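# Load sample tube and matching water blank into centrifuge

## Task

Take the sample tube marked with an orange dot on its cap from its rack on the shelved bench by the door, and seat it fully in the centre hole of one adapter in the centrifuge rotor. Then pick the water blank whose cap number (its volume in mL) equals the sample's volume from the racks on the shelved bench by the window, and seat it fully in the centre hole of the adapter directly opposite. Success requires that every rotor bucket hangs vertically, every rack is still on its own bench, no tube ever touches the floor, and the robot has released everything and backed away. The robot must not fall or be left leaning. Nothing may stay in place only because the robot is holding it.

## Robot and tools

ROBOT. A Hello Robot Stretch 4 with one arm: an omni-wheel base, a lift riding up a mast, a telescoping arm that reaches forward, a three-joint wrist (yaw, pitch, roll) and a two-finger gripper. It stands about 1.6 m tall; the base rim lies within 0.23 m of the base origin. Cameras: head_camera (top of mast, looking forward and down; turn the base to aim it), head_left_camera and head_right_camera (fisheyes beside it, aimed more steeply down, showing base and arm), wrist_camera (behind the fingers, looking along them, fingertips near the bottom of its picture). A calibration line per camera (K, distortion, T_world_to_cam, pos_world) may be given; those numbers carry small errors, larger for the wrist camera.

FRAMES. Base frame: origin on the floor below the base centre, x ahead, y to the left, z upward. hand_pose is reported in it (a point between the open fingertips; with all wrist joints at zero its axes align with the base frame); the printed value may be somewhat off. The odometry frame is the base frame as it was when the scene began.

TOOLS.
execute_actions: argument actions is a list holding exactly one action, or empty (empty just returns state and pictures). Optional cameras: a list of names from head_camera, head_left_camera, head_right_camera, wrist_camera, all; omitted, null or ["all"] gives all, [] gives none. An action may contain:
- base: one single relative move, counted from the base's last reported position: {"translate_m": d} straight ahead (positive) or back, metres, -2 to 2; {"strafe_m": d} sideways, left positive, metres, -2 to 2; {"rotate_rad": d} turn in place, counter-clockwise (left) positive, radians, -3.2 to 3.2.
- joints: absolute targets by name, each a single number: lift_m 0 to 1.2 (m); arm_m 0 to 0.55 (m of extension); wrist_yaw_rad -1.134 to 4.276 (0 straight ahead, positive turns left, 3.14 tucked back, beyond 3.4 the arm may block it); wrist_pitch_rad -1.117 to 4.259 (0 level, 1.57 pointing down); wrist_roll_rad -1.117 to 4.259 (0 puts both fingers level, positive turns clockwise as seen from behind); gripper_m -0.038 to 0.141 (fingertip gap in metres; negative means pressing together). Targets outside a joint's range are clipped and the result notes it; any other bad value or unknown key rejects the call with no motion.
- pace: "slow", "default", "fast" or "max". A raised lift caps base speed.
- contact_limits: {"arm_m": v}, v from 0 (gentlest) to 0.75 (firmest), default 0.5, sets how hard the arm may push before stopping.
- end_of_arm: "enable_torque", sent alone, re-energises wrist or gripper motors that shut off.
Base and joint motions in one action begin together. Anything you omit may still be driving toward its earlier target.
wait: seconds, 0 to 10; returns state and pictures without commanding anything.
zoom_image: camera (one of the four names) and region [x0, y0, x1, y1] in pixels of that camera's most recent full image, no larger than 504 by 504.
read_manual: section "licences"; only licence texts, no motion.
finished_scene: scene, the current scene's integer number; ends the scene permanently and reports success. Replying with no tool call also ends things.

Suggested order: unfold the wrist first (lift_m 0.4 with wrist_yaw_rad 0 together), look around with the head cameras, drive to the door-side bench, find the orange-dot tube, read its volume, grasp, carry it to the centrifuge and lower it into an adapter's centre hole; then fetch the matching blank from the window-side bench and seat it in the opposite adapter; open, withdraw and back off; then finish.

RESULT LINES. base_status and joint_status: how each motion ended. "done" (for the base, wheels turned the full amount even if slipping); "off_target" (stopped short, may keep pushing); "contact_stop_at_<key>" (hit something; that part goes slack); "limit_stop_at_<name>" (built-in limit, e.g. own_body or tilt); "time_out"; "torque_fault" (wrist motor overloaded and went limp; send enable_torque). If a call reports a stop, further motion calls in the same reply are skipped. on_its_own lists what you did not command this call; "held at" is a held target, not the position. joint_positions gives current joint values. lidar_m: 12 distances in metres, sector 1 straight ahead, counting counter-clockwise (4th left, 7th behind, 10th right); "-" is nothing seen or closer than 0.25 m; it misses glass, clear plastic and thin legs. wrist_depth_mm: 7 by 7 grid of depths, 100 to 2000 mm, "-" invalid. base_odometry: from wheel turns only; heading -3.142 to 3.142, left positive. If turned_by_wheels and turned_by_imu disagree by over roughly 0.1 rad, the base slipped or bumped. base_tilt in degrees, forward and right positive. motor_effort: percent of maximum, peak in brackets; a level gripper carrying load shifts wrist_pitch_rad effort; a firm grip shows in gripper_m effort. gripper_m reading and "done" do not prove you hold anything.

GRIPPING. Command a gap smaller than the object; tighter pulls it toward the wrist somewhat, opening pushes it out. Fingertips pressing a surface below can jam; lift to free them.

AVOID. Dropping tubes (never onto the floor), knocking racks off benches, tilting rotor buckets, slamming or pushing hard. Don't drive or turn with over 1 kg held and arm_m above 0.2, especially fast; strong pushes or pulls with the gripper raised can tip the robot. Tilt beyond 6 degrees freezes lift, arm and wheels. Pitching the gripper up while rolled can trigger own_body stops. Loose objects may occasionally be nudged by outside forces, and the world keeps running between calls.

Each tool is called in YAML: its name, and indented under it one key for each argument.

## Session

execute_actions:
  actions: []

Scene clock: 0.00 s.
base_odometry: x=+0.000 y=+0.000 heading=+0.000 (m, m, rad; odometry frame)
turned_by_wheels: +0.000 (rad since the last result)
turned_by_imu: +0.000 (rad since the last result)
base_tilt: forward=+0.3 right=+0.0 (deg)
lidar_m: 1.08 1.08 1.91 1.71 1.73 1.39 1.25 1.26 1.54 1.39 1.38 2.02
base_status: not commanded
joint_positions: lift_m=+0.193 arm_m=+0.000 wrist_yaw_rad=+3.160 wrist_pitch_rad=+0.007 wrist_roll_rad=+0.004 gripper_m=+0.057
joint_status: not commanded
motor_effort: lift_m=+20 arm_m=+0 wrist_yaw_rad=+2 wrist_pitch_rad=-7 wrist_roll_rad=+0 gripper_m=-3 wheel_0=+0 wheel_1=-1 wheel_2=+1 (%)
hand_pose: x=-0.1192 y=+0.0822 z=+0.3687 quat_wxyz=(-0.009, -0.004, +0.002, +1.000) (m; base frame)
wrist_depth_mm: - 140 243 - - - - / - 112 140 1430 1499 - - / - 115 141 1464 1499 - - / 143 141 214 1464 1537 - - / 210 1397 1397 1499 1537 - - / 219 1255 203 1308 1078 1255 1229 / 221 831 904 - 904 842 866
pictures: head_camera, head_left_camera, head_right_camera, wrist_camera
Images, in order (width x height): head_camera 420x560, head_left_camera 420x672, head_right_camera 420x672, wrist_camera 616x392.

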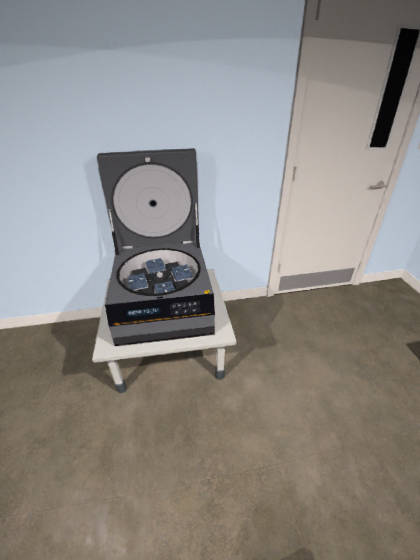

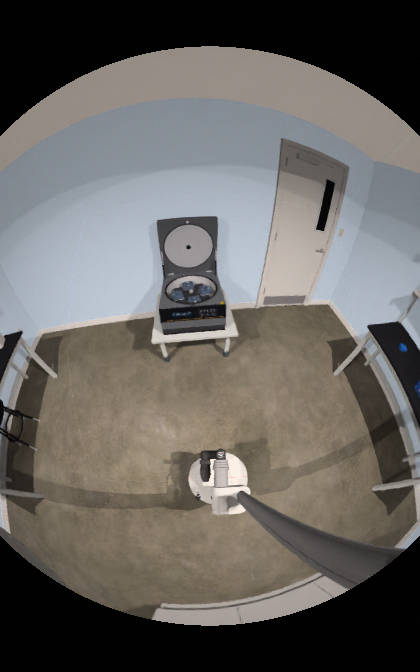

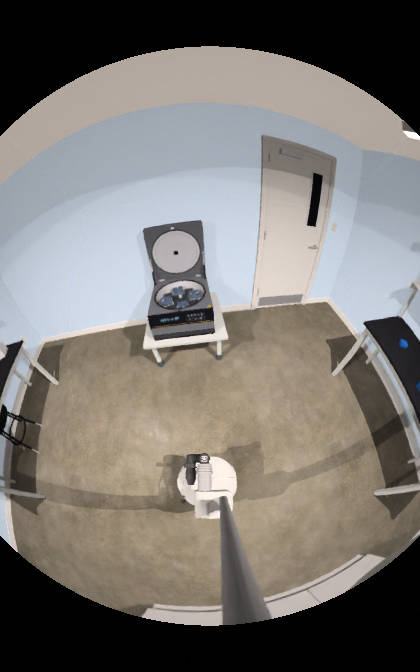

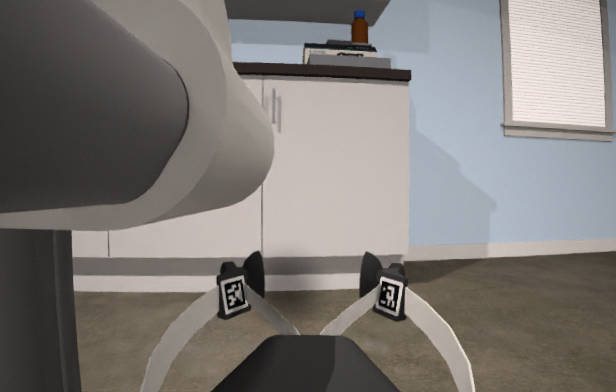

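execute_actions:
  actions:
    - {"base":{"rotate_rad":-1.4},"joints":{"lift_m":0.85,"wrist_yaw_rad":0}}

Scene clock: 5.57 s.
base_odometry: x=+0.000 y=+0.000 heading=-1.399 (m, m, rad; odometry frame)
turned_by_wheels: -1.399 (rad since the last result)
turned_by_imu: -1.415 (rad since the last result)
base_tilt: forward=+0.3 right=+0.1 (deg)
lidar_m: 1.39 1.46 1.13 1.09 1.17 1.78 1.71 2.54 1.30 1.24 1.30 1.45
base_status: done
joint_positions: lift_m=+0.850 arm_m=+0.000 wrist_yaw_rad=+0.000 wrist_pitch_rad=+0.007 wrist_roll_rad=+0.004 gripper_m=+0.057
joint_status: all done
motor_effort: lift_m=+22(24) arm_m=+0(0) wrist_yaw_rad=+0(5) wrist_pitch_rad=-7(7) wrist_roll_rad=+0(1) gripper_m=-3(2) wheel_0=+2(9) wheel_1=+5(12) wheel_2=+4(11) (%)
hand_pose: x=+0.4593 y=-0.0873 z=+1.0259 quat_wxyz=(+1.000, +0.002, +0.004, +0.000) (m; base frame)
wrist_depth_mm: - - - - 1983 1983 1921 / - - - - 1983 1983 1983 / - - - - - - - / - - - - - - 1983 / - - 1756 1537 1756 - 1921 / - - 203 1281 1205 1255 - / - 1983 - - - 1983 1983
pictures: head_camera, head_left_camera, head_right_camera, wrist_camera
camera_calibration (this result's frames):
wrist_camera: T_world_to_cam=[[0.0305366, -0.999403, 0.0161455, -0.112755], [-0.0352284, -0.0172191, -0.999231, 1.09335], [0.998913, 0.0299443, -0.0357332, -0.183424], [0, 0, 0, 1]] pos_world=[0.225184, -0.0883687, 1.08777]
Images, in order (width x height): head_camera 420x560, head_left_camera 420x672, head_right_camera 420x672, wrist_camera 616x392.

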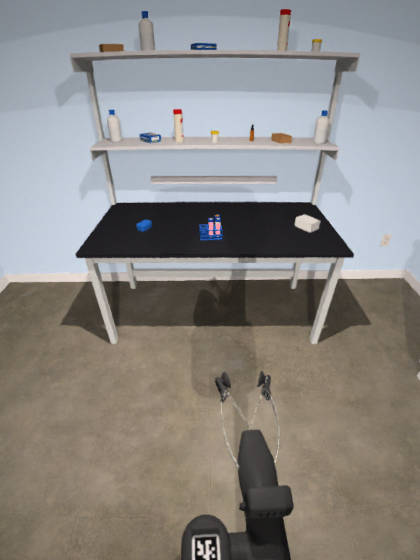

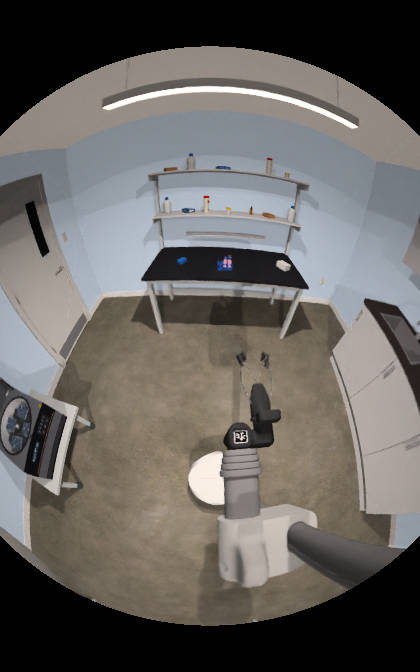

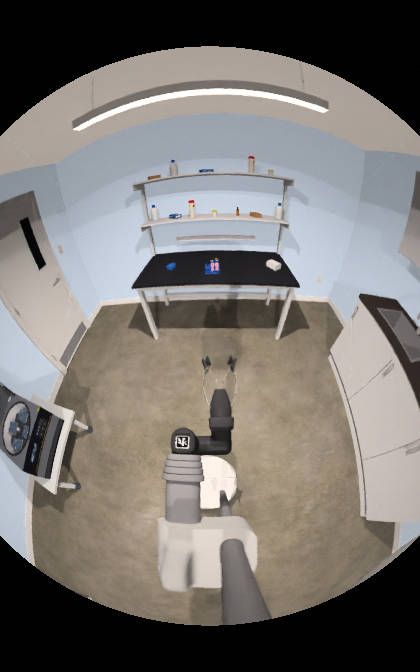

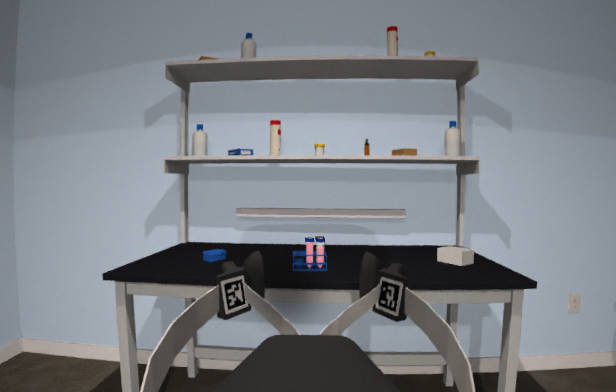

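execute_actions:
  actions:
    - {"base":{"translate_m":0.95},"joints":{"wrist_pitch_rad":0.35}}
  cameras: ["head_camera","wrist_camera"]

zoom_image:
  camera: "wrist_camera"
  region: [200,100,440,320]

zoom_image:
  camera: "head_camera"
  region: [160,280,280,400]

Scene clock: 13.50 s.
base_odometry: x=+0.163 y=-0.936 heading=-1.399 (m, m, rad; odometry frame)
turned_by_wheels: +0.000 (rad since the last result)
turned_by_imu: -0.003 (rad since the last result)
base_tilt: forward=+0.3 right=+0.0 (deg)
lidar_m: 0.45 0.49 0.72 1.79 1.23 1.62 2.86 1.79 1.32 1.27 0.61 0.47
base_status: done
joint_positions: lift_m=+0.850 arm_m=+0.000 wrist_yaw_rad=+0.000 wrist_pitch_rad=+0.352 wrist_roll_rad=+0.004 gripper_m=+0.057
joint_status: all done
motor_effort: lift_m=+21(22) arm_m=+0(0) wrist_yaw_rad=+1(1) wrist_pitch_rad=-4(9) wrist_roll_rad=-1(0) gripper_m=-3(5) wheel_0=+4(9) wheel_1=+7(12) wheel_2=-6(15) (%)
hand_pose: x=+0.4416 y=-0.0874 z=+0.9286 quat_wxyz=(+0.985, +0.002, +0.175, +0.000) (m; base frame)
wrist_depth_mm: 976 976 976 946 946 917 917 / 1025 1025 1025 1008 976 976 960 / 1078 1098 1078 1078 1042 1042 1042 / 831 831 820 831 820 820 820 / 580 585 585 466 585 585 574 / 442 449 203 459 415 449 445 / 373 362 379 - 379 362 370
pictures: head_camera, wrist_camera
camera_calibration (this result's frames):
wrist_camera: T_world_to_cam=[[0.0339843, -0.99941, 0.00503542, -0.101923], [-0.370684, -0.0172835, -0.928598, 1.07813], [0.928137, 0.0296912, -0.371053, 0.173412], [0, 0, 0, 1]] pos_world=[0.242159, -0.088378, 1.06601]
Images, in order (width x height): head_camera 420x560, wrist_camera 616x392.

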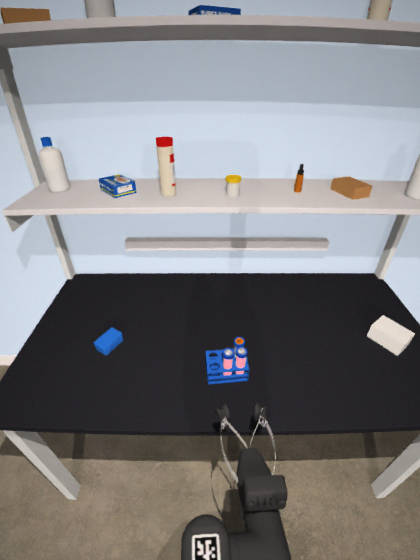

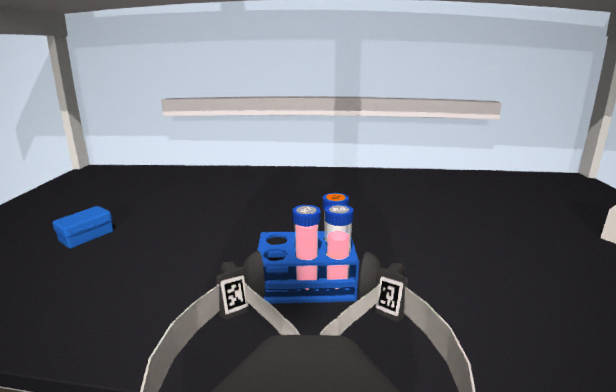

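Region (200, 100, 440, 320) of wrist_camera's 616x392 image, scaled by 2.100; it fills the top 462 rows of this view, and the rest is white.

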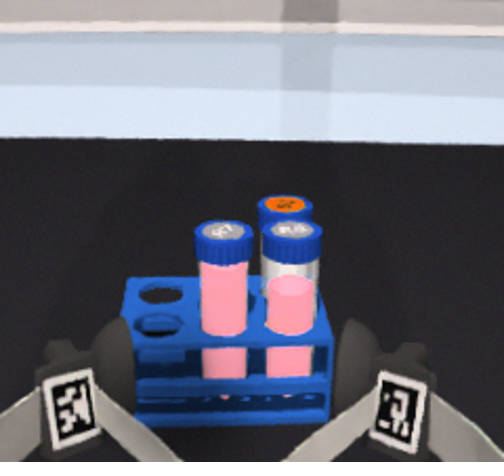

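Region (160, 280, 280, 400) of head_camera's 420x560 image, scaled by 4.200, with more detail than that image has.

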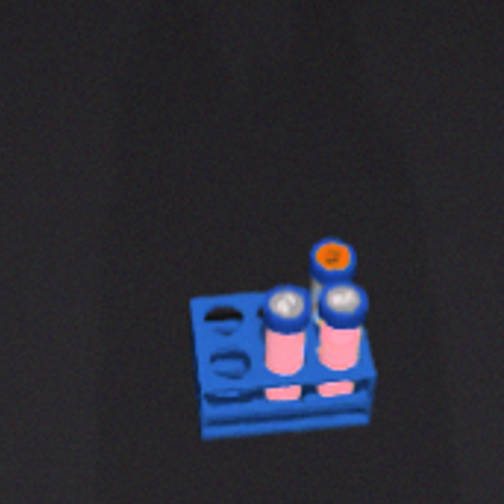

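execute_actions:
  actions:
    - {"base":{"strafe_m":-0.03},"joints":{"lift_m":1.07,"wrist_pitch_rad":1.57}}
  cameras: []

execute_actions:
  actions:
    - {"base":{"translate_m":0.2},"joints":{"arm_m":0.35}}
  cameras: ["head_camera","wrist_camera"]

Scene clock: 23.63 s.
base_odometry: x=+0.133 y=-0.941 heading=-1.399 (m, m, rad; odometry frame)
turned_by_wheels: +0.000 (rad since the last result)
turned_by_imu: -0.002 (rad since the last result)
base_tilt: forward=+0.3 right=+0.0 (deg)
lidar_m: 0.46 0.50 0.72 1.79 1.24 1.63 3.40 1.75 1.29 1.24 0.63 0.46
base_status: done
joint_positions: lift_m=+1.070 arm_m=+0.000 wrist_yaw_rad=+0.000 wrist_pitch_rad=+1.570 wrist_roll_rad=+0.004 gripper_m=+0.057
joint_status: all done
motor_effort: lift_m=+22(23) arm_m=+0(0) wrist_yaw_rad=+2(1) wrist_pitch_rad=+2(5) wrist_roll_rad=+0(0) gripper_m=-4(4) wheel_0=+2(11) wheel_1=-5(13) wheel_2=+0(4) (%)
hand_pose: x=+0.1711 y=-0.0874 z=+0.9595 quat_wxyz=(+0.707, +0.001, +0.707, -0.001) (m; base frame)
wrist_depth_mm: 1229 1205 1205 1205 1205 1182 1160 / 1205 1229 1229 1205 1182 1182 1182 / 1229 1205 1229 1182 1229 1182 1182 / 1229 1205 1205 1229 1205 1182 1182 / 1229 1255 991 991 1205 1205 1205 / 1229 1229 203 991 1205 1205 1205 / 1255 1255 1229 - 1229 1205 1205
pictures: none
No camera images: the call's "cameras" was empty. Leave "cameras" out to get every camera's image.

Scene clock: 25.80 s.
base_odometry: x=+0.167 y=-1.138 heading=-1.399 (m, m, rad; odometry frame)
turned_by_wheels: +0.000 (rad since the last result)
turned_by_imu: -0.001 (rad since the last result)
base_tilt: forward=+0.3 right=+0.0 (deg)
lidar_m: 0.25 0.28 0.42 1.81 1.36 1.64 3.62 1.75 1.29 1.26 0.38 0.27
base_status: done
joint_positions: lift_m=+1.070 arm_m=+0.348 wrist_yaw_rad=+0.000 wrist_pitch_rad=+1.570 wrist_roll_rad=+0.004 gripper_m=+0.057
joint_status: all done
motor_effort: lift_m=+22(22) arm_m=+9(10) wrist_yaw_rad=+0(0) wrist_pitch_rad=-1(2) wrist_roll_rad=+0(0) gripper_m=-3(3) wheel_0=+2(9) wheel_1=+5(10) wheel_2=-4(13) (%)
hand_pose: x=+0.5197 y=-0.0874 z=+0.9595 quat_wxyz=(+0.707, +0.001, +0.707, -0.001) (m; base frame)
wrist_depth_mm: 430 424 424 421 418 415 415 / 433 427 424 424 421 418 415 / 430 427 424 424 424 418 418 / 433 433 430 424 424 421 418 / 436 433 427 424 424 424 421 / 436 436 203 304 424 424 424 / 439 436 433 - 427 424 421
pictures: head_camera, wrist_camera
camera_calibration (this result's frames):
wrist_camera: T_world_to_cam=[[0.0166062, -0.999414, -0.029944, -0.0621951], [-0.999489, -0.0174104, 0.0267997, 0.545757], [-0.0273054, 0.0294836, -0.999192, 1.21166], [0, 0, 0, 1]] pos_world=[0.579596, -0.088381, 1.19419]
Images, in order (width x height): head_camera 420x560, wrist_camera 616x392.

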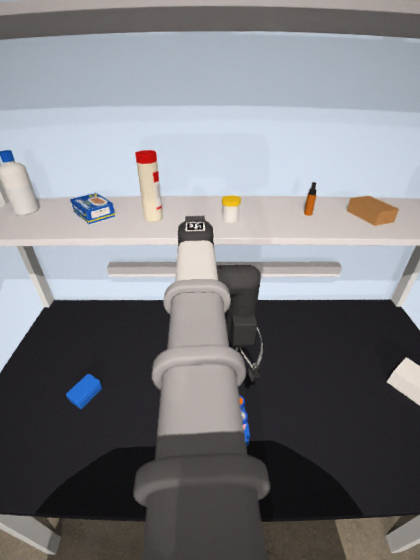

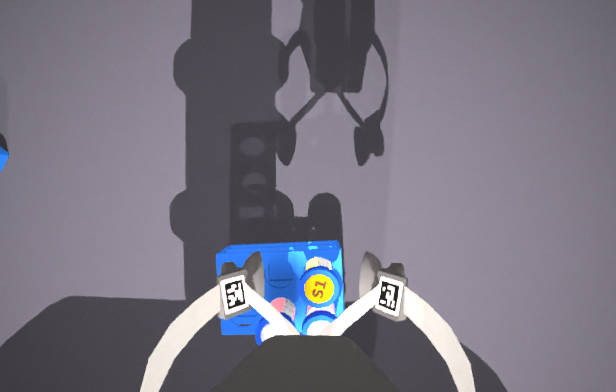

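execute_actions:
  actions:
    - {"joints":{"arm_m":0.324,"lift_m":1.035}}
  cameras: ["wrist_camera"]

execute_actions:
  actions:
    - {"joints":{"lift_m":0.995},"pace":"slow"}
  cameras: ["wrist_camera","head_right_camera"]

Scene clock: 31.70 s.
base_odometry: x=+0.167 y=-1.138 heading=-1.399 (m, m, rad; odometry frame)
turned_by_wheels: +0.000 (rad since the last result)
turned_by_imu: -0.001 (rad since the last result)
base_tilt: forward=+0.3 right=+0.1 (deg)
lidar_m: 0.25 0.29 0.43 1.83 1.36 1.64 3.61 1.75 1.31 1.26 0.38 0.27
base_status: not commanded
joint_positions: lift_m=+1.035 arm_m=+0.326 wrist_yaw_rad=+0.000 wrist_pitch_rad=+1.570 wrist_roll_rad=+0.004 gripper_m=+0.057
joint_status: all done
motor_effort: lift_m=+17(20) arm_m=-9(9) wrist_yaw_rad=+1(1) wrist_pitch_rad=+1(1) wrist_roll_rad=-1(0) gripper_m=-3(3) wheel_0=+2(2) wheel_1=+6(5) wheel_2=-4(4) (%)
hand_pose: x=+0.4967 y=-0.0874 z=+0.9250 quat_wxyz=(+0.707, +0.001, +0.707, -0.001) (m; base frame)
wrist_depth_mm: 392 389 389 387 384 382 379 / 394 392 389 389 384 382 382 / 394 397 392 389 384 384 382 / 397 394 392 389 389 387 382 / 399 399 387 330 392 389 387 / 399 399 203 271 389 387 384 / 402 399 394 - 394 389 387
pictures: wrist_camera
camera_calibration (this result's frames):
wrist_camera: T_world_to_cam=[[0.0165744, -0.999414, -0.0299452, -0.062832], [-0.999488, -0.0173809, 0.0268761, 0.523676], [-0.0273809, 0.0294844, -0.99919, 1.17654], [0, 0, 0, 1]] pos_world=[0.556664, -0.0883828, 1.15963]
Images, in order (width x height): wrist_camera 616x392.

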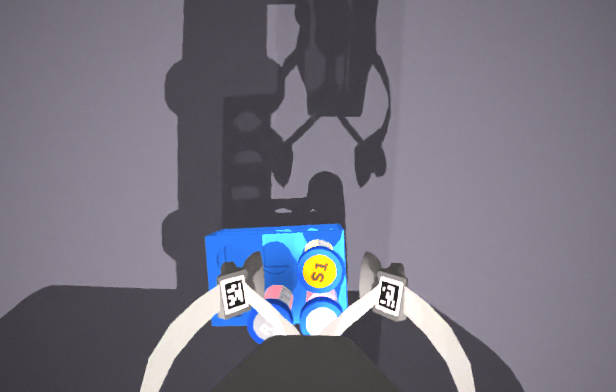

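Scene clock: 32.87 s.
base_odometry: x=+0.167 y=-1.138 heading=-1.399 (m, m, rad; odometry frame)
turned_by_wheels: +0.000 (rad since the last result)
turned_by_imu: +0.000 (rad since the last result)
base_tilt: forward=+0.3 right=+0.0 (deg)
lidar_m: 0.25 0.28 0.43 1.82 1.34 1.60 3.63 1.75 1.31 1.26 0.36 0.27
base_status: not commanded
joint_positions: lift_m=+0.995 arm_m=+0.326 wrist_yaw_rad=+0.000 wrist_pitch_rad=+1.570 wrist_roll_rad=+0.004 gripper_m=+0.057
joint_status: all done
motor_effort: lift_m=+17(16) arm_m=-9(9) wrist_yaw_rad=+1(0) wrist_pitch_rad=-1(1) wrist_roll_rad=+0(0) gripper_m=-4(3) wheel_0=+2(2) wheel_1=+5(5) wheel_2=-4(4) (%)
hand_pose: x=+0.4967 y=-0.0874 z=+0.8850 quat_wxyz=(+0.707, +0.001, +0.707, -0.001) (m; base frame)
wrist_depth_mm: 351 349 349 345 345 342 342 / 353 353 349 347 343 343 342 / 353 353 349 349 347 345 343 / 357 355 351 351 349 345 345 / 357 355 322 291 347 347 345 / 357 355 203 229 351 347 347 / 359 357 357 - 351 349 347
pictures: head_right_camera, wrist_camera
camera_calibration (this result's frames):
wrist_camera: T_world_to_cam=[[0.0165742, -0.999414, -0.0299452, -0.0640296], [-0.999488, -0.0173807, 0.026876, 0.524751], [-0.0273807, 0.0294844, -0.99919, 1.13657], [0, 0, 0, 1]] pos_world=[0.556663, -0.0883828, 1.11963]
Images, in order (width x height): head_right_camera 420x672, wrist_camera 616x392.

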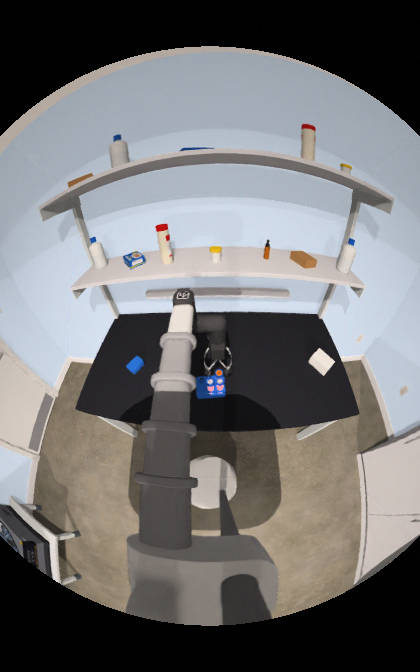

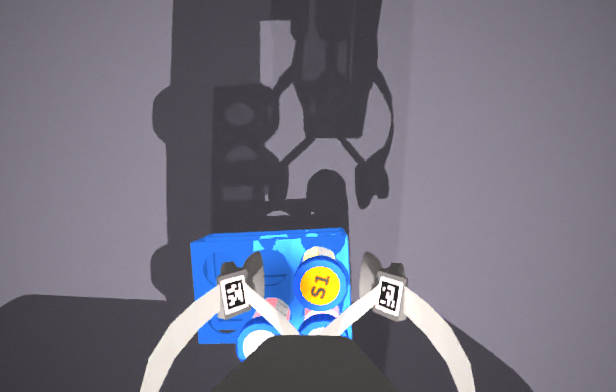

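execute_actions:
  actions:
    - {"base":{"strafe_m":-0.006},"joints":{"gripper_m":0.005},"pace":"slow"}
  cameras: ["wrist_camera"]

execute_actions:
  actions:
    - {"joints":{"lift_m":1.13},"pace":"slow"}

zoom_image:
  camera: "head_right_camera"
  region: [180,320,270,410]

Scene clock: 39.47 s.
base_odometry: x=+0.162 y=-1.139 heading=-1.399 (m, m, rad; odometry frame)
turned_by_wheels: +0.000 (rad since the last result)
turned_by_imu: -0.002 (rad since the last result)
base_tilt: forward=+0.3 right=+0.1 (deg)
lidar_m: 0.25 0.30 0.41 1.82 1.34 1.62 3.62 1.73 1.31 1.25 0.36 0.28
base_status: done
joint_positions: lift_m=+0.995 arm_m=+0.326 wrist_yaw_rad=+0.000 wrist_pitch_rad=+1.570 wrist_roll_rad=+0.004 gripper_m=+0.005
joint_status: all done
motor_effort: lift_m=+17(17) arm_m=-8(9) wrist_yaw_rad=+0(1) wrist_pitch_rad=-1(0) wrist_roll_rad=+0(0) gripper_m=-14(12) wheel_0=+6(5) wheel_1=-7(11) wheel_2=+0(2) (%)
hand_pose: x=+0.4967 y=-0.0874 z=+0.8850 quat_wxyz=(+0.707, +0.001, +0.707, -0.001) (m; base frame)
wrist_depth_mm: 351 349 349 347 343 343 342 / 353 351 349 347 345 343 343 / 353 353 351 347 345 343 342 / 357 353 353 349 347 345 343 / 357 355 322 290 349 349 345 / 357 355 192 222 189 347 347 / 362 355 353 - 353 349 347
pictures: wrist_camera
camera_calibration (this result's frames):
wrist_camera: T_world_to_cam=[[0.0165744, -0.999414, -0.0299452, -0.0640296], [-0.999488, -0.0173809, 0.0268761, 0.52475], [-0.0273809, 0.0294844, -0.99919, 1.13657], [0, 0, 0, 1]] pos_world=[0.556663, -0.0883828, 1.11963]
Images, in order (width x height): wrist_camera 616x392.

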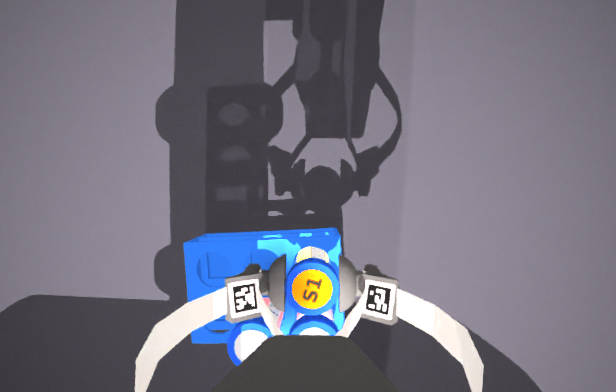

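Scene clock: 41.40 s.
base_odometry: x=+0.162 y=-1.139 heading=-1.399 (m, m, rad; odometry frame)
turned_by_wheels: +0.000 (rad since the last result)
turned_by_imu: -0.001 (rad since the last result)
base_tilt: forward=+0.3 right=+0.1 (deg)
lidar_m: 0.26 0.28 0.42 1.83 1.35 1.63 3.63 1.75 1.30 1.26 0.36 0.27
base_status: not commanded
joint_positions: lift_m=+1.130 arm_m=+0.326 wrist_yaw_rad=+0.000 wrist_pitch_rad=+1.570 wrist_roll_rad=+0.004 gripper_m=+0.005
joint_status: all done
motor_effort: lift_m=+22(23) arm_m=-9(8) wrist_yaw_rad=+1(1) wrist_pitch_rad=-1(1) wrist_roll_rad=+0(0) gripper_m=-15(15) wheel_0=+5(5) wheel_1=-7(7) wheel_2=+0(0) (%)
hand_pose: x=+0.4967 y=-0.0874 z=+1.0195 quat_wxyz=(+0.707, +0.001, +0.707, -0.001) (m; base frame)
wrist_depth_mm: 488 488 488 484 477 473 469 / 488 488 484 480 480 477 477 / 496 492 488 484 484 480 477 / 492 496 492 488 484 477 477 / 496 492 496 427 484 484 480 / 496 496 191 223 189 484 480 / 496 496 496 - 488 484 480
pictures: head_camera, head_left_camera, head_right_camera, wrist_camera
camera_calibration (this result's frames):
wrist_camera: T_world_to_cam=[[0.0165747, -0.999414, -0.0299452, -0.0600014], [-0.999488, -0.0173812, 0.0268761, 0.521133], [-0.0273809, 0.0294844, -0.99919, 1.27099], [0, 0, 0, 1]] pos_world=[0.556661, -0.0883827, 1.25416]
Images, in order (width x height): head_camera 420x560, head_left_camera 420x672, head_right_camera 420x672, wrist_camera 616x392.

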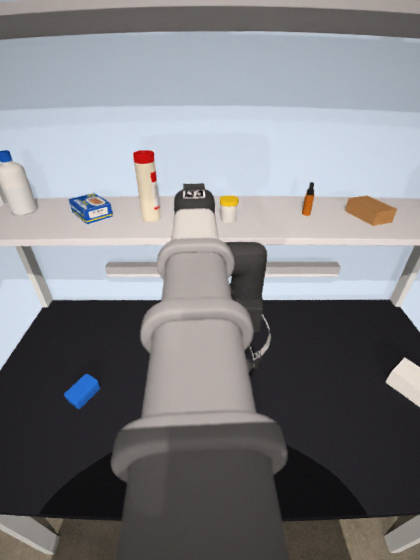

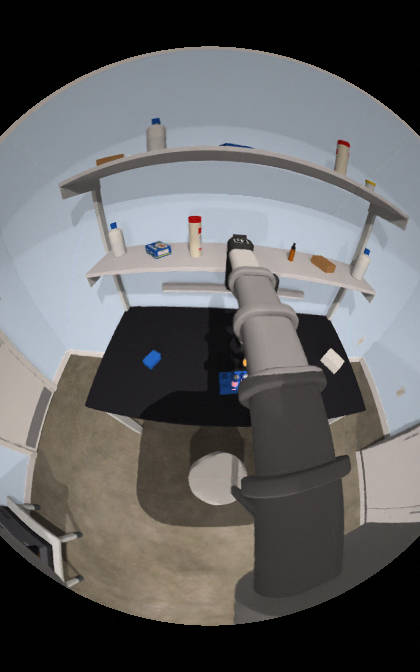

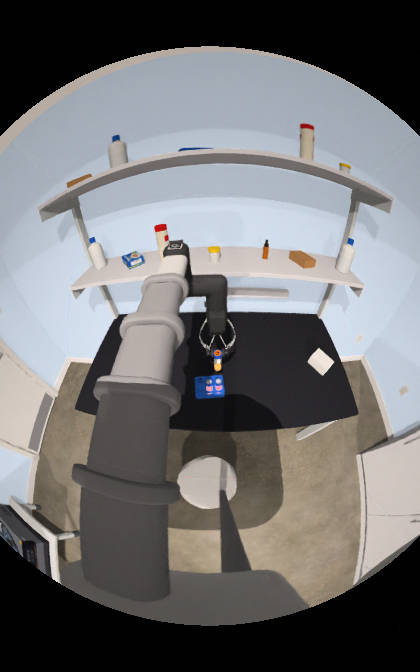

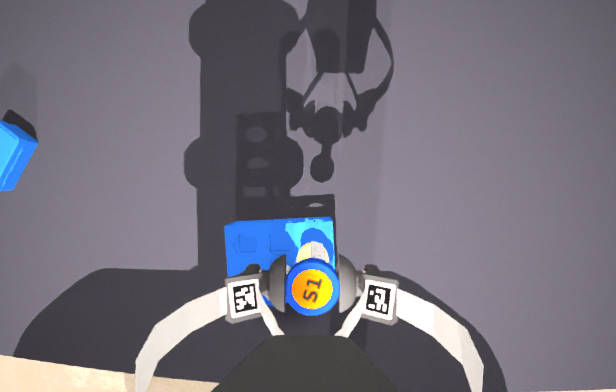

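Region (180, 320, 270, 410) of head_right_camera's 420x672 image, scaled by 5.600, with more detail than that image has.

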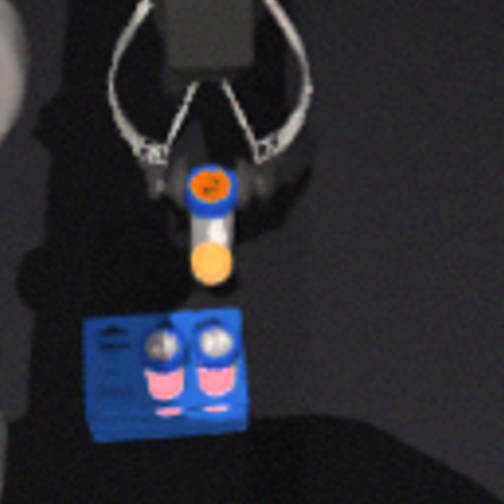

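execute_actions:
  actions:
    - {"base":{"translate_m":-1.1},"joints":{"lift_m":1.2}}
  cameras: []

execute_actions:
  actions:
    - {"base":{"rotate_rad":1.571},"joints":{"arm_m":0.55},"pace":"slow"}
  cameras: ["head_right_camera","head_camera"]

zoom_image:
  camera: "head_right_camera"
  region: [185,280,245,340]

zoom_image:
  camera: "head_camera"
  region: [200,260,280,340]

Scene clock: 56.50 s.
base_odometry: x=-0.026 y=-0.055 heading=-1.399 (m, m, rad; odometry frame)
turned_by_wheels: +0.000 (rad since the last result)
turned_by_imu: -0.002 (rad since the last result)
base_tilt: forward=+0.3 right=+0.1 (deg)
lidar_m: 0.47 1.44 1.14 1.10 1.21 1.84 1.78 2.48 1.26 1.21 1.29 1.38
base_status: done
joint_positions: lift_m=+1.200 arm_m=+0.325 wrist_yaw_rad=+0.000 wrist_pitch_rad=+1.570 wrist_roll_rad=+0.004 gripper_m=+0.005
joint_status: all done
motor_effort: lift_m=+21(23) arm_m=-8(9) wrist_yaw_rad=+0(0) wrist_pitch_rad=+0(3) wrist_roll_rad=+0(1) gripper_m=-16(14) wheel_0=-3(9) wheel_1=-6(12) wheel_2=+4(15) (%)
hand_pose: x=+0.4967 y=-0.0874 z=+1.0896 quat_wxyz=(+0.707, +0.001, +0.707, -0.001) (m; base frame)
wrist_depth_mm: 1336 1336 1336 1336 1336 1308 1308 / 1366 1366 1336 1336 1336 1308 1336 / 1366 1366 1336 1336 1336 1366 1281 / 1366 1366 1366 1336 1336 1308 1336 / 1366 1366 1336 1336 1336 1336 1308 / 1397 1397 191 222 188 1366 1366 / 1397 1366 1366 - 1336 1336 1336
pictures: none
No camera images: the call's "cameras" was empty. Leave "cameras" out to get every camera's image.

Scene clock: 60.03 s.
base_odometry: x=-0.026 y=-0.055 heading=+0.171 (m, m, rad; odometry frame)
turned_by_wheels: +1.570 (rad since the last result)
turned_by_imu: +1.584 (rad since the last result)
base_tilt: forward=+0.3 right=+0.0 (deg)
lidar_m: 0.70 1.17 1.82 1.76 2.51 1.29 1.24 1.29 1.39 1.34 1.42 1.16
base_status: done
joint_positions: lift_m=+1.200 arm_m=+0.548 wrist_yaw_rad=+0.000 wrist_pitch_rad=+1.570 wrist_roll_rad=+0.004 gripper_m=+0.005
joint_status: all done
motor_effort: lift_m=+21(21) arm_m=+9(9) wrist_yaw_rad=+1(2) wrist_pitch_rad=+0(2) wrist_roll_rad=-1(0) gripper_m=-14(16) wheel_0=-3(7) wheel_1=-6(10) wheel_2=-7(10) (%)
hand_pose: x=+0.7195 y=-0.0874 z=+1.0896 quat_wxyz=(+0.707, +0.001, +0.707, -0.001) (m; base frame)
wrist_depth_mm: 1336 946 931 931 931 1308 1308 / 1336 1336 1336 1336 1336 1336 1308 / 1366 1336 1366 1336 1336 1308 1308 / 1366 1366 1336 1366 1336 1336 1308 / 1366 1366 1336 1336 1336 1336 1336 / 1397 1397 192 222 189 1366 1308 / 1397 1366 1366 - 1366 1336 1336
pictures: head_camera, head_right_camera
Images, in order (width x height): head_camera 420x560, head_right_camera 420x672.

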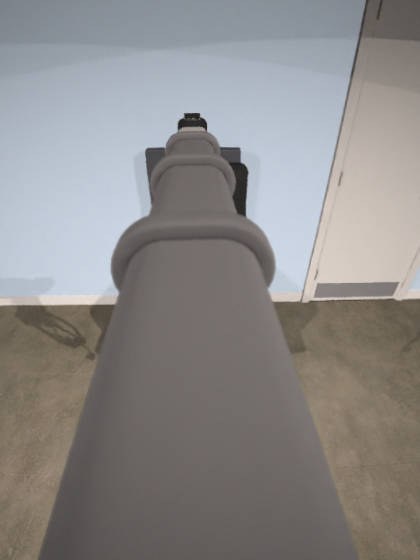

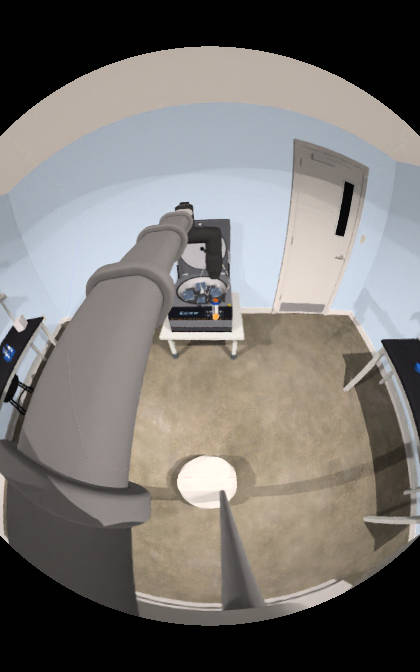

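Region (185, 280, 245, 340) of head_right_camera's 420x672 image, scaled by 8.400, with more detail than that image has.

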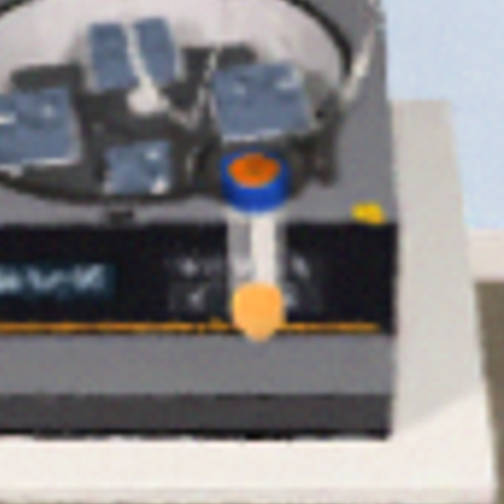

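Region (200, 260, 280, 340) of head_camera's 420x560 image, scaled by 6.300, with more detail than that image has.

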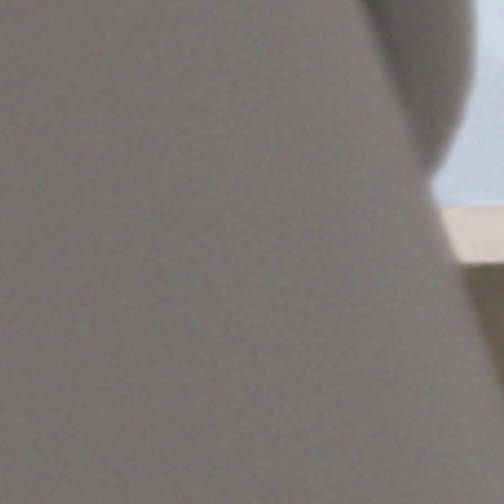

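execute_actions:
  actions:
    - {"base":{"translate_m":0.78},"joints":{"lift_m":1.0,"arm_m":0.38}}
  cameras: ["head_right_camera","wrist_camera"]

Scene clock: 67.87 s.
base_odometry: x=+0.742 y=+0.078 heading=+0.171 (m, m, rad; odometry frame)
turned_by_wheels: +0.000 (rad since the last result)
turned_by_imu: -0.003 (rad since the last result)
base_tilt: forward=+0.3 right=+0.1 (deg)
lidar_m: 0.35 0.38 0.54 1.75 1.81 2.10 2.01 1.91 1.44 1.38 1.51 0.36
base_status: done
joint_positions: lift_m=+1.000 arm_m=+0.382 wrist_yaw_rad=+0.000 wrist_pitch_rad=+1.570 wrist_roll_rad=+0.004 gripper_m=+0.005
joint_status: all done
motor_effort: lift_m=+18(21) arm_m=-8(9) wrist_yaw_rad=+1(1) wrist_pitch_rad=-2(0) wrist_roll_rad=-1(0) gripper_m=-15(15) wheel_0=+3(9) wheel_1=+7(9) wheel_2=-4(14) (%)
hand_pose: x=+0.5526 y=-0.0874 z=+0.8899 quat_wxyz=(+0.707, +0.001, +0.707, -0.001) (m; base frame)
wrist_depth_mm: 473 530 508 535 462 1098 1098 / 480 539 535 530 477 1138 1118 / 480 521 535 535 480 1138 1118 / 480 539 535 530 469 1118 1118 / 477 480 512 473 469 1138 1098 / 1182 1160 191 222 188 1138 1138 / 1160 1182 1138 - 1160 1138 1118
pictures: head_right_camera, wrist_camera
camera_calibration (this result's frames):
wrist_camera: T_world_to_cam=[[0.0163609, -0.999418, -0.0299495, -0.0646872], [-0.999484, -0.0171752, 0.0271362, 0.580279], [-0.0276348, 0.0294901, -0.999183, 1.14316], [0, 0, 0, 1]] pos_world=[0.612629, -0.0883952, 1.12455]
Images, in order (width x height): head_right_camera 420x672, wrist_camera 616x392.

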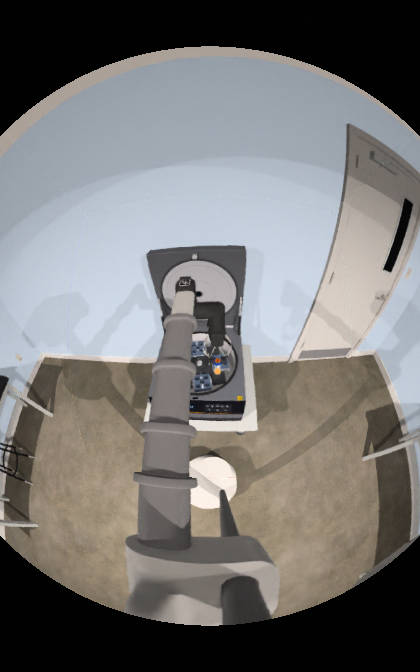

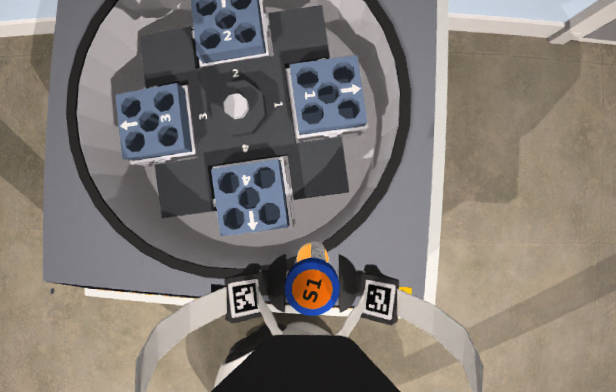

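execute_actions:
  actions:
    - {"base":{"translate_m":0.06},"joints":{"arm_m":0.517}}
  cameras: []

execute_actions:
  actions:
    - {"base":{"strafe_m":-0.018},"joints":{"lift_m":0.87},"pace":"slow"}
  cameras: ["wrist_camera"]

Scene clock: 73.40 s.
base_odometry: x=+0.801 y=+0.088 heading=+0.172 (m, m, rad; odometry frame)
turned_by_wheels: +0.001 (rad since the last result)
turned_by_imu: -0.001 (rad since the last result)
base_tilt: forward=+0.3 right=+0.0 (deg)
lidar_m: 0.29 0.31 0.45 1.75 1.83 2.17 2.09 1.91 1.44 1.38 0.40 0.31
base_status: done
joint_positions: lift_m=+1.000 arm_m=+0.515 wrist_yaw_rad=+0.000 wrist_pitch_rad=+1.570 wrist_roll_rad=+0.004 gripper_m=+0.005
joint_status: all done
motor_effort: lift_m=+18(18) arm_m=+9(10) wrist_yaw_rad=+2(2) wrist_pitch_rad=+0(1) wrist_roll_rad=-1(0) gripper_m=-14(15) wheel_0=+4(7) wheel_1=+6(10) wheel_2=-3(14) (%)
hand_pose: x=+0.6866 y=-0.0874 z=+0.8899 quat_wxyz=(+0.707, +0.001, +0.707, -0.001) (m; base frame)
wrist_depth_mm: 477 455 455 455 436 640 715 / 477 473 480 466 466 1025 1025 / 477 525 521 564 466 1118 1118 / 480 539 535 535 469 1118 1118 / 484 525 521 508 473 1138 1118 / 484 521 191 221 188 1118 1118 / 484 484 554 - 473 1138 1138
pictures: none
No camera images: the call's "cameras" was empty. Leave "cameras" out to get every camera's image.

Scene clock: 75.30 s.
base_odometry: x=+0.804 y=+0.070 heading=+0.172 (m, m, rad; odometry frame)
turned_by_wheels: +0.000 (rad since the last result)
turned_by_imu: -0.001 (rad since the last result)
base_tilt: forward=+0.3 right=+0.1 (deg)
lidar_m: 0.29 0.30 0.45 1.77 1.85 2.17 2.07 1.90 1.41 1.36 0.39 0.30
base_status: done
joint_positions: lift_m=+0.870 arm_m=+0.515 wrist_yaw_rad=+0.000 wrist_pitch_rad=+1.570 wrist_roll_rad=+0.004 gripper_m=+0.005
joint_status: all done
motor_effort: lift_m=+17(16) arm_m=+9(8) wrist_yaw_rad=+2(1) wrist_pitch_rad=-2(1) wrist_roll_rad=+0(0) gripper_m=-16(16) wheel_0=+5(8) wheel_1=-6(9) wheel_2=+0(1) (%)
hand_pose: x=+0.6866 y=-0.0874 z=+0.7600 quat_wxyz=(+0.707, +0.001, +0.707, -0.001) (m; base frame)
wrist_depth_mm: 342 340 338 338 336 334 707 / 342 384 427 353 336 878 976 / 394 404 402 402 336 976 976 / 424 407 404 404 364 991 991 / 407 404 387 375 377 991 991 / 399 407 191 223 188 991 991 / 410 410 384 - 340 1008 976
pictures: wrist_camera
camera_calibration (this result's frames):
wrist_camera: T_world_to_cam=[[0.0164187, -0.999417, -0.0299476, -0.0708116], [-0.999486, -0.0172295, 0.0270193, 0.7178], [-0.0275196, 0.0294886, -0.999186, 1.01697], [0, 0, 0, 1]] pos_world=[0.746581, -0.0883919, 0.994624]
Images, in order (width x height): wrist_camera 616x392.

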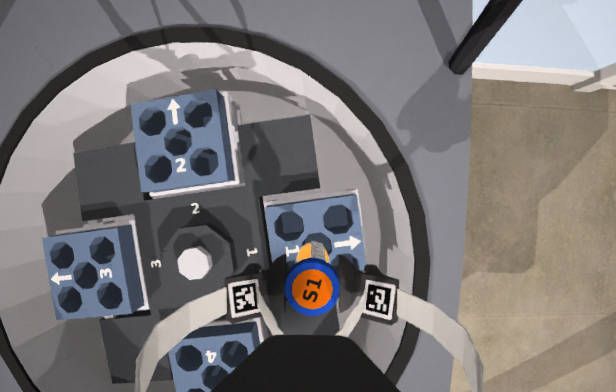

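execute_actions:
  actions:
    - {"base":{"strafe_m":-0.004},"joints":{"lift_m":0.835},"pace":"slow"}
  cameras: ["wrist_camera"]

zoom_image:
  camera: "wrist_camera"
  region: [240,180,390,330]

Scene clock: 80.00 s.
base_odometry: x=+0.805 y=+0.067 heading=+0.171 (m, m, rad; odometry frame)
turned_by_wheels: +0.000 (rad since the last result)
turned_by_imu: -0.002 (rad since the last result)
base_tilt: forward=+0.3 right=+0.0 (deg)
lidar_m: 0.28 0.29 0.45 1.77 1.86 2.16 2.09 1.90 1.41 1.36 0.42 0.31
base_status: done
joint_positions: lift_m=+0.835 arm_m=+0.515 wrist_yaw_rad=+0.000 wrist_pitch_rad=+1.570 wrist_roll_rad=+0.004 gripper_m=+0.005
joint_status: all done
motor_effort: lift_m=+17(18) arm_m=+8(9) wrist_yaw_rad=+1(2) wrist_pitch_rad=+0(1) wrist_roll_rad=-1(0) gripper_m=-15(16) wheel_0=+3(8) wheel_1=-8(10) wheel_2=+0(1) (%)
hand_pose: x=+0.6866 y=-0.0874 z=+0.7250 quat_wxyz=(+0.707, +0.001, +0.707, -0.001) (m; base frame)
wrist_depth_mm: 304 304 303 301 300 297 715 / 329 370 402 347 298 300 946 / 375 355 366 368 300 946 946 / 375 370 368 368 340 946 960 / 353 373 353 340 340 960 946 / 349 375 191 222 189 946 960 / 407 375 359 - 306 960 960
pictures: wrist_camera
camera_calibration (this result's frames):
wrist_camera: T_world_to_cam=[[0.0164188, -0.999417, -0.0299476, -0.0718597], [-0.999486, -0.0172296, 0.0270191, 0.718747], [-0.0275193, 0.0294886, -0.999186, 0.982], [0, 0, 0, 1]] pos_world=[0.746582, -0.0883919, 0.959629]
Images, in order (width x height): wrist_camera 616x392.

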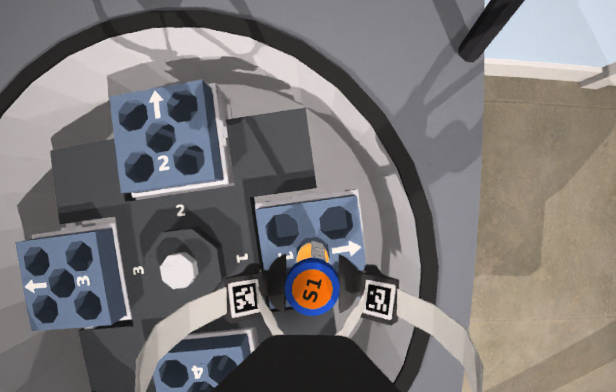

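Region (240, 180, 390, 330) of wrist_camera's 616x392 image, scaled by 3.360.

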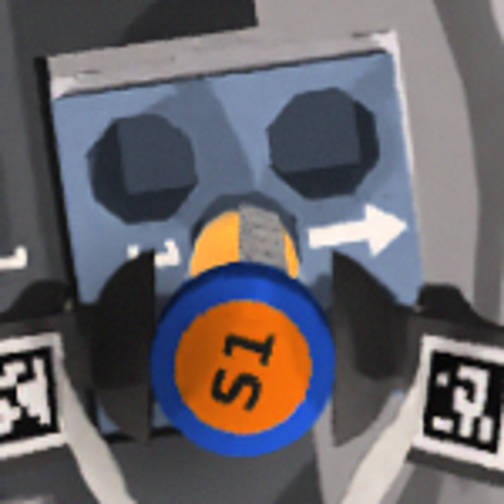

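execute_actions:
  actions:
    - {"joints":{"lift_m":0.79},"pace":"slow"}
  cameras: ["wrist_camera"]

execute_actions:
  actions:
    - {"joints":{"lift_m":0.76},"pace":"slow"}
  cameras: ["wrist_camera"]

Scene clock: 84.43 s.
base_odometry: x=+0.805 y=+0.067 heading=+0.171 (m, m, rad; odometry frame)
turned_by_wheels: +0.000 (rad since the last result)
turned_by_imu: -0.001 (rad since the last result)
base_tilt: forward=+0.3 right=+0.1 (deg)
lidar_m: 0.29 0.33 0.45 1.77 1.88 2.17 2.08 1.89 1.40 1.34 0.40 0.31
base_status: not commanded
joint_positions: lift_m=+0.790 arm_m=+0.515 wrist_yaw_rad=+0.000 wrist_pitch_rad=+1.570 wrist_roll_rad=+0.004 gripper_m=+0.005
joint_status: all done
motor_effort: lift_m=+17(17) arm_m=+9(9) wrist_yaw_rad=+1(1) wrist_pitch_rad=-2(1) wrist_roll_rad=+0(0) gripper_m=-15(15) wheel_0=+4(4) wheel_1=-8(8) wheel_2=+0(0) (%)
hand_pose: x=+0.6866 y=-0.0874 z=+0.6800 quat_wxyz=(+0.707, +0.001, +0.707, -0.001) (m; base frame)
wrist_depth_mm: 278 304 303 255 254 252 715 / 330 317 384 329 254 254 904 / 325 297 320 322 256 255 891 / 327 325 322 322 324 256 891 / 314 325 322 294 325 257 917 / 301 324 192 222 189 257 931 / 329 329 325 - 301 259 917
pictures: wrist_camera
camera_calibration (this result's frames):
wrist_camera: T_world_to_cam=[[0.0164189, -0.999417, -0.0299476, -0.0732076], [-0.999486, -0.0172297, 0.0270193, 0.719964], [-0.0275196, 0.0294886, -0.999186, 0.937032], [0, 0, 0, 1]] pos_world=[0.746583, -0.0883919, 0.914624]
Images, in order (width x height): wrist_camera 616x392.

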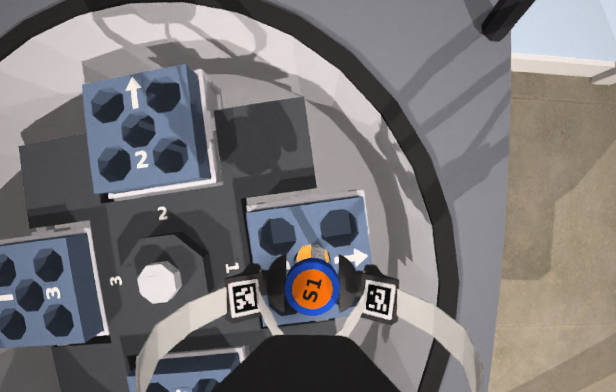

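Scene clock: 85.50 s.
base_odometry: x=+0.805 y=+0.067 heading=+0.171 (m, m, rad; odometry frame)
turned_by_wheels: +0.000 (rad since the last result)
turned_by_imu: +0.000 (rad since the last result)
base_tilt: forward=+0.3 right=+0.0 (deg)
lidar_m: 0.29 0.31 0.44 1.77 1.85 2.16 2.07 1.89 1.40 1.38 0.40 0.30
base_status: not commanded
joint_positions: lift_m=+0.760 arm_m=+0.515 wrist_yaw_rad=+0.000 wrist_pitch_rad=+1.570 wrist_roll_rad=+0.004 gripper_m=+0.005
joint_status: all done
motor_effort: lift_m=+16(16) arm_m=+8(9) wrist_yaw_rad=+1(1) wrist_pitch_rad=-2(1) wrist_roll_rad=+0(0) gripper_m=-15(14) wheel_0=+3(3) wheel_1=-8(8) wheel_2=+0(0) (%)
hand_pose: x=+0.6866 y=-0.0874 z=+0.6500 quat_wxyz=(+0.707, +0.001, +0.707, -0.001) (m; base frame)
wrist_depth_mm: 278 303 303 229 224 223 715 / 304 265 366 319 224 224 866 / 296 272 291 290 256 224 878 / 294 294 291 293 297 226 878 / 296 278 293 264 296 226 891 / 285 276 191 223 189 227 878 / 294 297 294 - 301 228 891
pictures: wrist_camera
camera_calibration (this result's frames):
wrist_camera: T_world_to_cam=[[0.0164185, -0.999417, -0.0299476, -0.0741055], [-0.999486, -0.0172292, 0.0270191, 0.720776], [-0.0275193, 0.0294886, -0.999186, 0.907063], [0, 0, 0, 1]] pos_world=[0.746584, -0.0883919, 0.884631]
Images, in order (width x height): wrist_camera 616x392.

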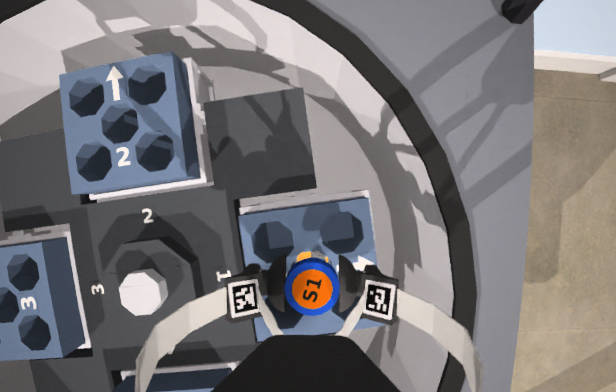

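execute_actions:
  actions:
    - {"joints":{"gripper_m":0.045},"pace":"slow"}
  cameras: ["wrist_camera"]

execute_actions:
  actions:
    - {"joints":{"lift_m":0.80}}
  cameras: ["wrist_camera"]

Scene clock: 90.30 s.
base_odometry: x=+0.805 y=+0.067 heading=+0.171 (m, m, rad; odometry frame)
turned_by_wheels: +0.000 (rad since the last result)
turned_by_imu: -0.002 (rad since the last result)
base_tilt: forward=+0.3 right=+0.0 (deg)
lidar_m: 0.29 0.30 0.46 1.78 1.86 2.17 2.09 1.90 1.42 1.36 0.40 0.30
base_status: not commanded
joint_positions: lift_m=+0.760 arm_m=+0.515 wrist_yaw_rad=+0.000 wrist_pitch_rad=+1.570 wrist_roll_rad=+0.004 gripper_m=+0.045
joint_status: all done
motor_effort: lift_m=+17(17) arm_m=+9(8) wrist_yaw_rad=+2(2) wrist_pitch_rad=-1(1) wrist_roll_rad=+0(0) gripper_m=-5(14) wheel_0=+4(3) wheel_1=-8(8) wheel_2=+0(0) (%)
hand_pose: x=+0.6866 y=-0.0874 z=+0.6500 quat_wxyz=(+0.707, +0.001, +0.707, -0.001) (m; base frame)
wrist_depth_mm: 278 303 304 229 224 223 715 / 304 265 364 319 224 223 878 / 294 273 291 290 255 225 866 / 296 294 293 290 309 224 878 / 297 277 293 265 291 225 878 / 286 276 199 266 195 227 878 / 293 297 293 - 300 228 878
pictures: wrist_camera
camera_calibration (this result's frames):
wrist_camera: T_world_to_cam=[[0.0164187, -0.999417, -0.0299476, -0.0741057], [-0.999486, -0.0172295, 0.0270192, 0.720776], [-0.0275194, 0.0294886, -0.999186, 0.907063], [0, 0, 0, 1]] pos_world=[0.746584, -0.0883919, 0.884631]
Images, in order (width x height): wrist_camera 616x392.

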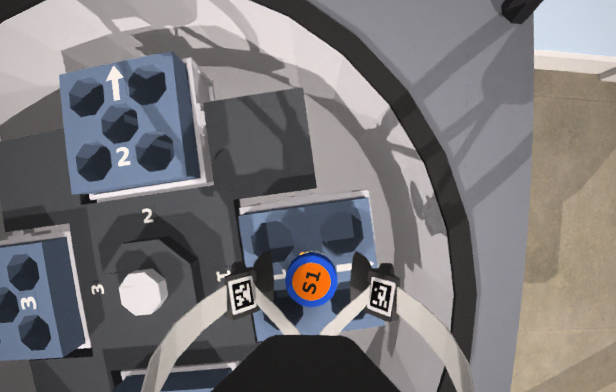

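Scene clock: 91.30 s.
base_odometry: x=+0.805 y=+0.067 heading=+0.171 (m, m, rad; odometry frame)
turned_by_wheels: +0.000 (rad since the last result)
turned_by_imu: +0.000 (rad since the last result)
base_tilt: forward=+0.4 right=+0.0 (deg)
lidar_m: 0.28 0.32 0.44 1.78 1.88 2.16 2.09 1.90 1.41 1.36 0.41 0.29
base_status: not commanded
joint_positions: lift_m=+0.800 arm_m=+0.515 wrist_yaw_rad=+0.000 wrist_pitch_rad=+1.570 wrist_roll_rad=+0.004 gripper_m=+0.045
joint_status: all done
motor_effort: lift_m=+22(24) arm_m=+8(9) wrist_yaw_rad=+1(1) wrist_pitch_rad=-1(0) wrist_roll_rad=-1(0) gripper_m=-4(5) wheel_0=+4(4) wheel_1=-7(8) wheel_2=+0(0) (%)
hand_pose: x=+0.6866 y=-0.0874 z=+0.6895 quat_wxyz=(+0.707, +0.001, +0.707, -0.001) (m; base frame)
wrist_depth_mm: 278 304 304 264 264 263 715 / 330 322 392 330 265 263 917 / 343 310 330 330 265 264 917 / 336 336 332 332 324 265 917 / 317 336 327 304 304 266 917 / 312 336 198 309 194 267 917 / 340 338 332 - 301 268 917
pictures: wrist_camera
camera_calibration (this result's frames):
wrist_camera: T_world_to_cam=[[0.0164186, -0.999417, -0.0299476, -0.0729211], [-0.999486, -0.0172294, 0.0270192, 0.719709], [-0.0275194, 0.0294886, -0.999186, 0.946586], [0, 0, 0, 1]] pos_world=[0.746586, -0.0883919, 0.924186]
Images, in order (width x height): wrist_camera 616x392.

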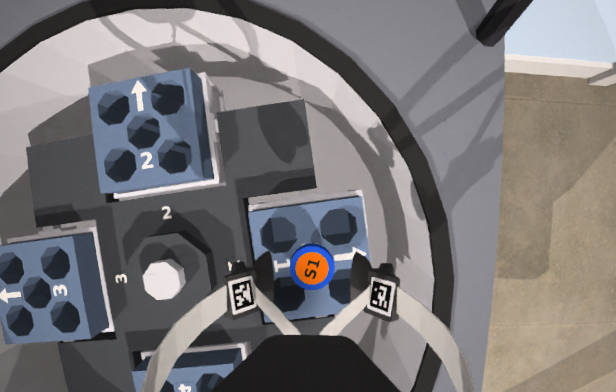

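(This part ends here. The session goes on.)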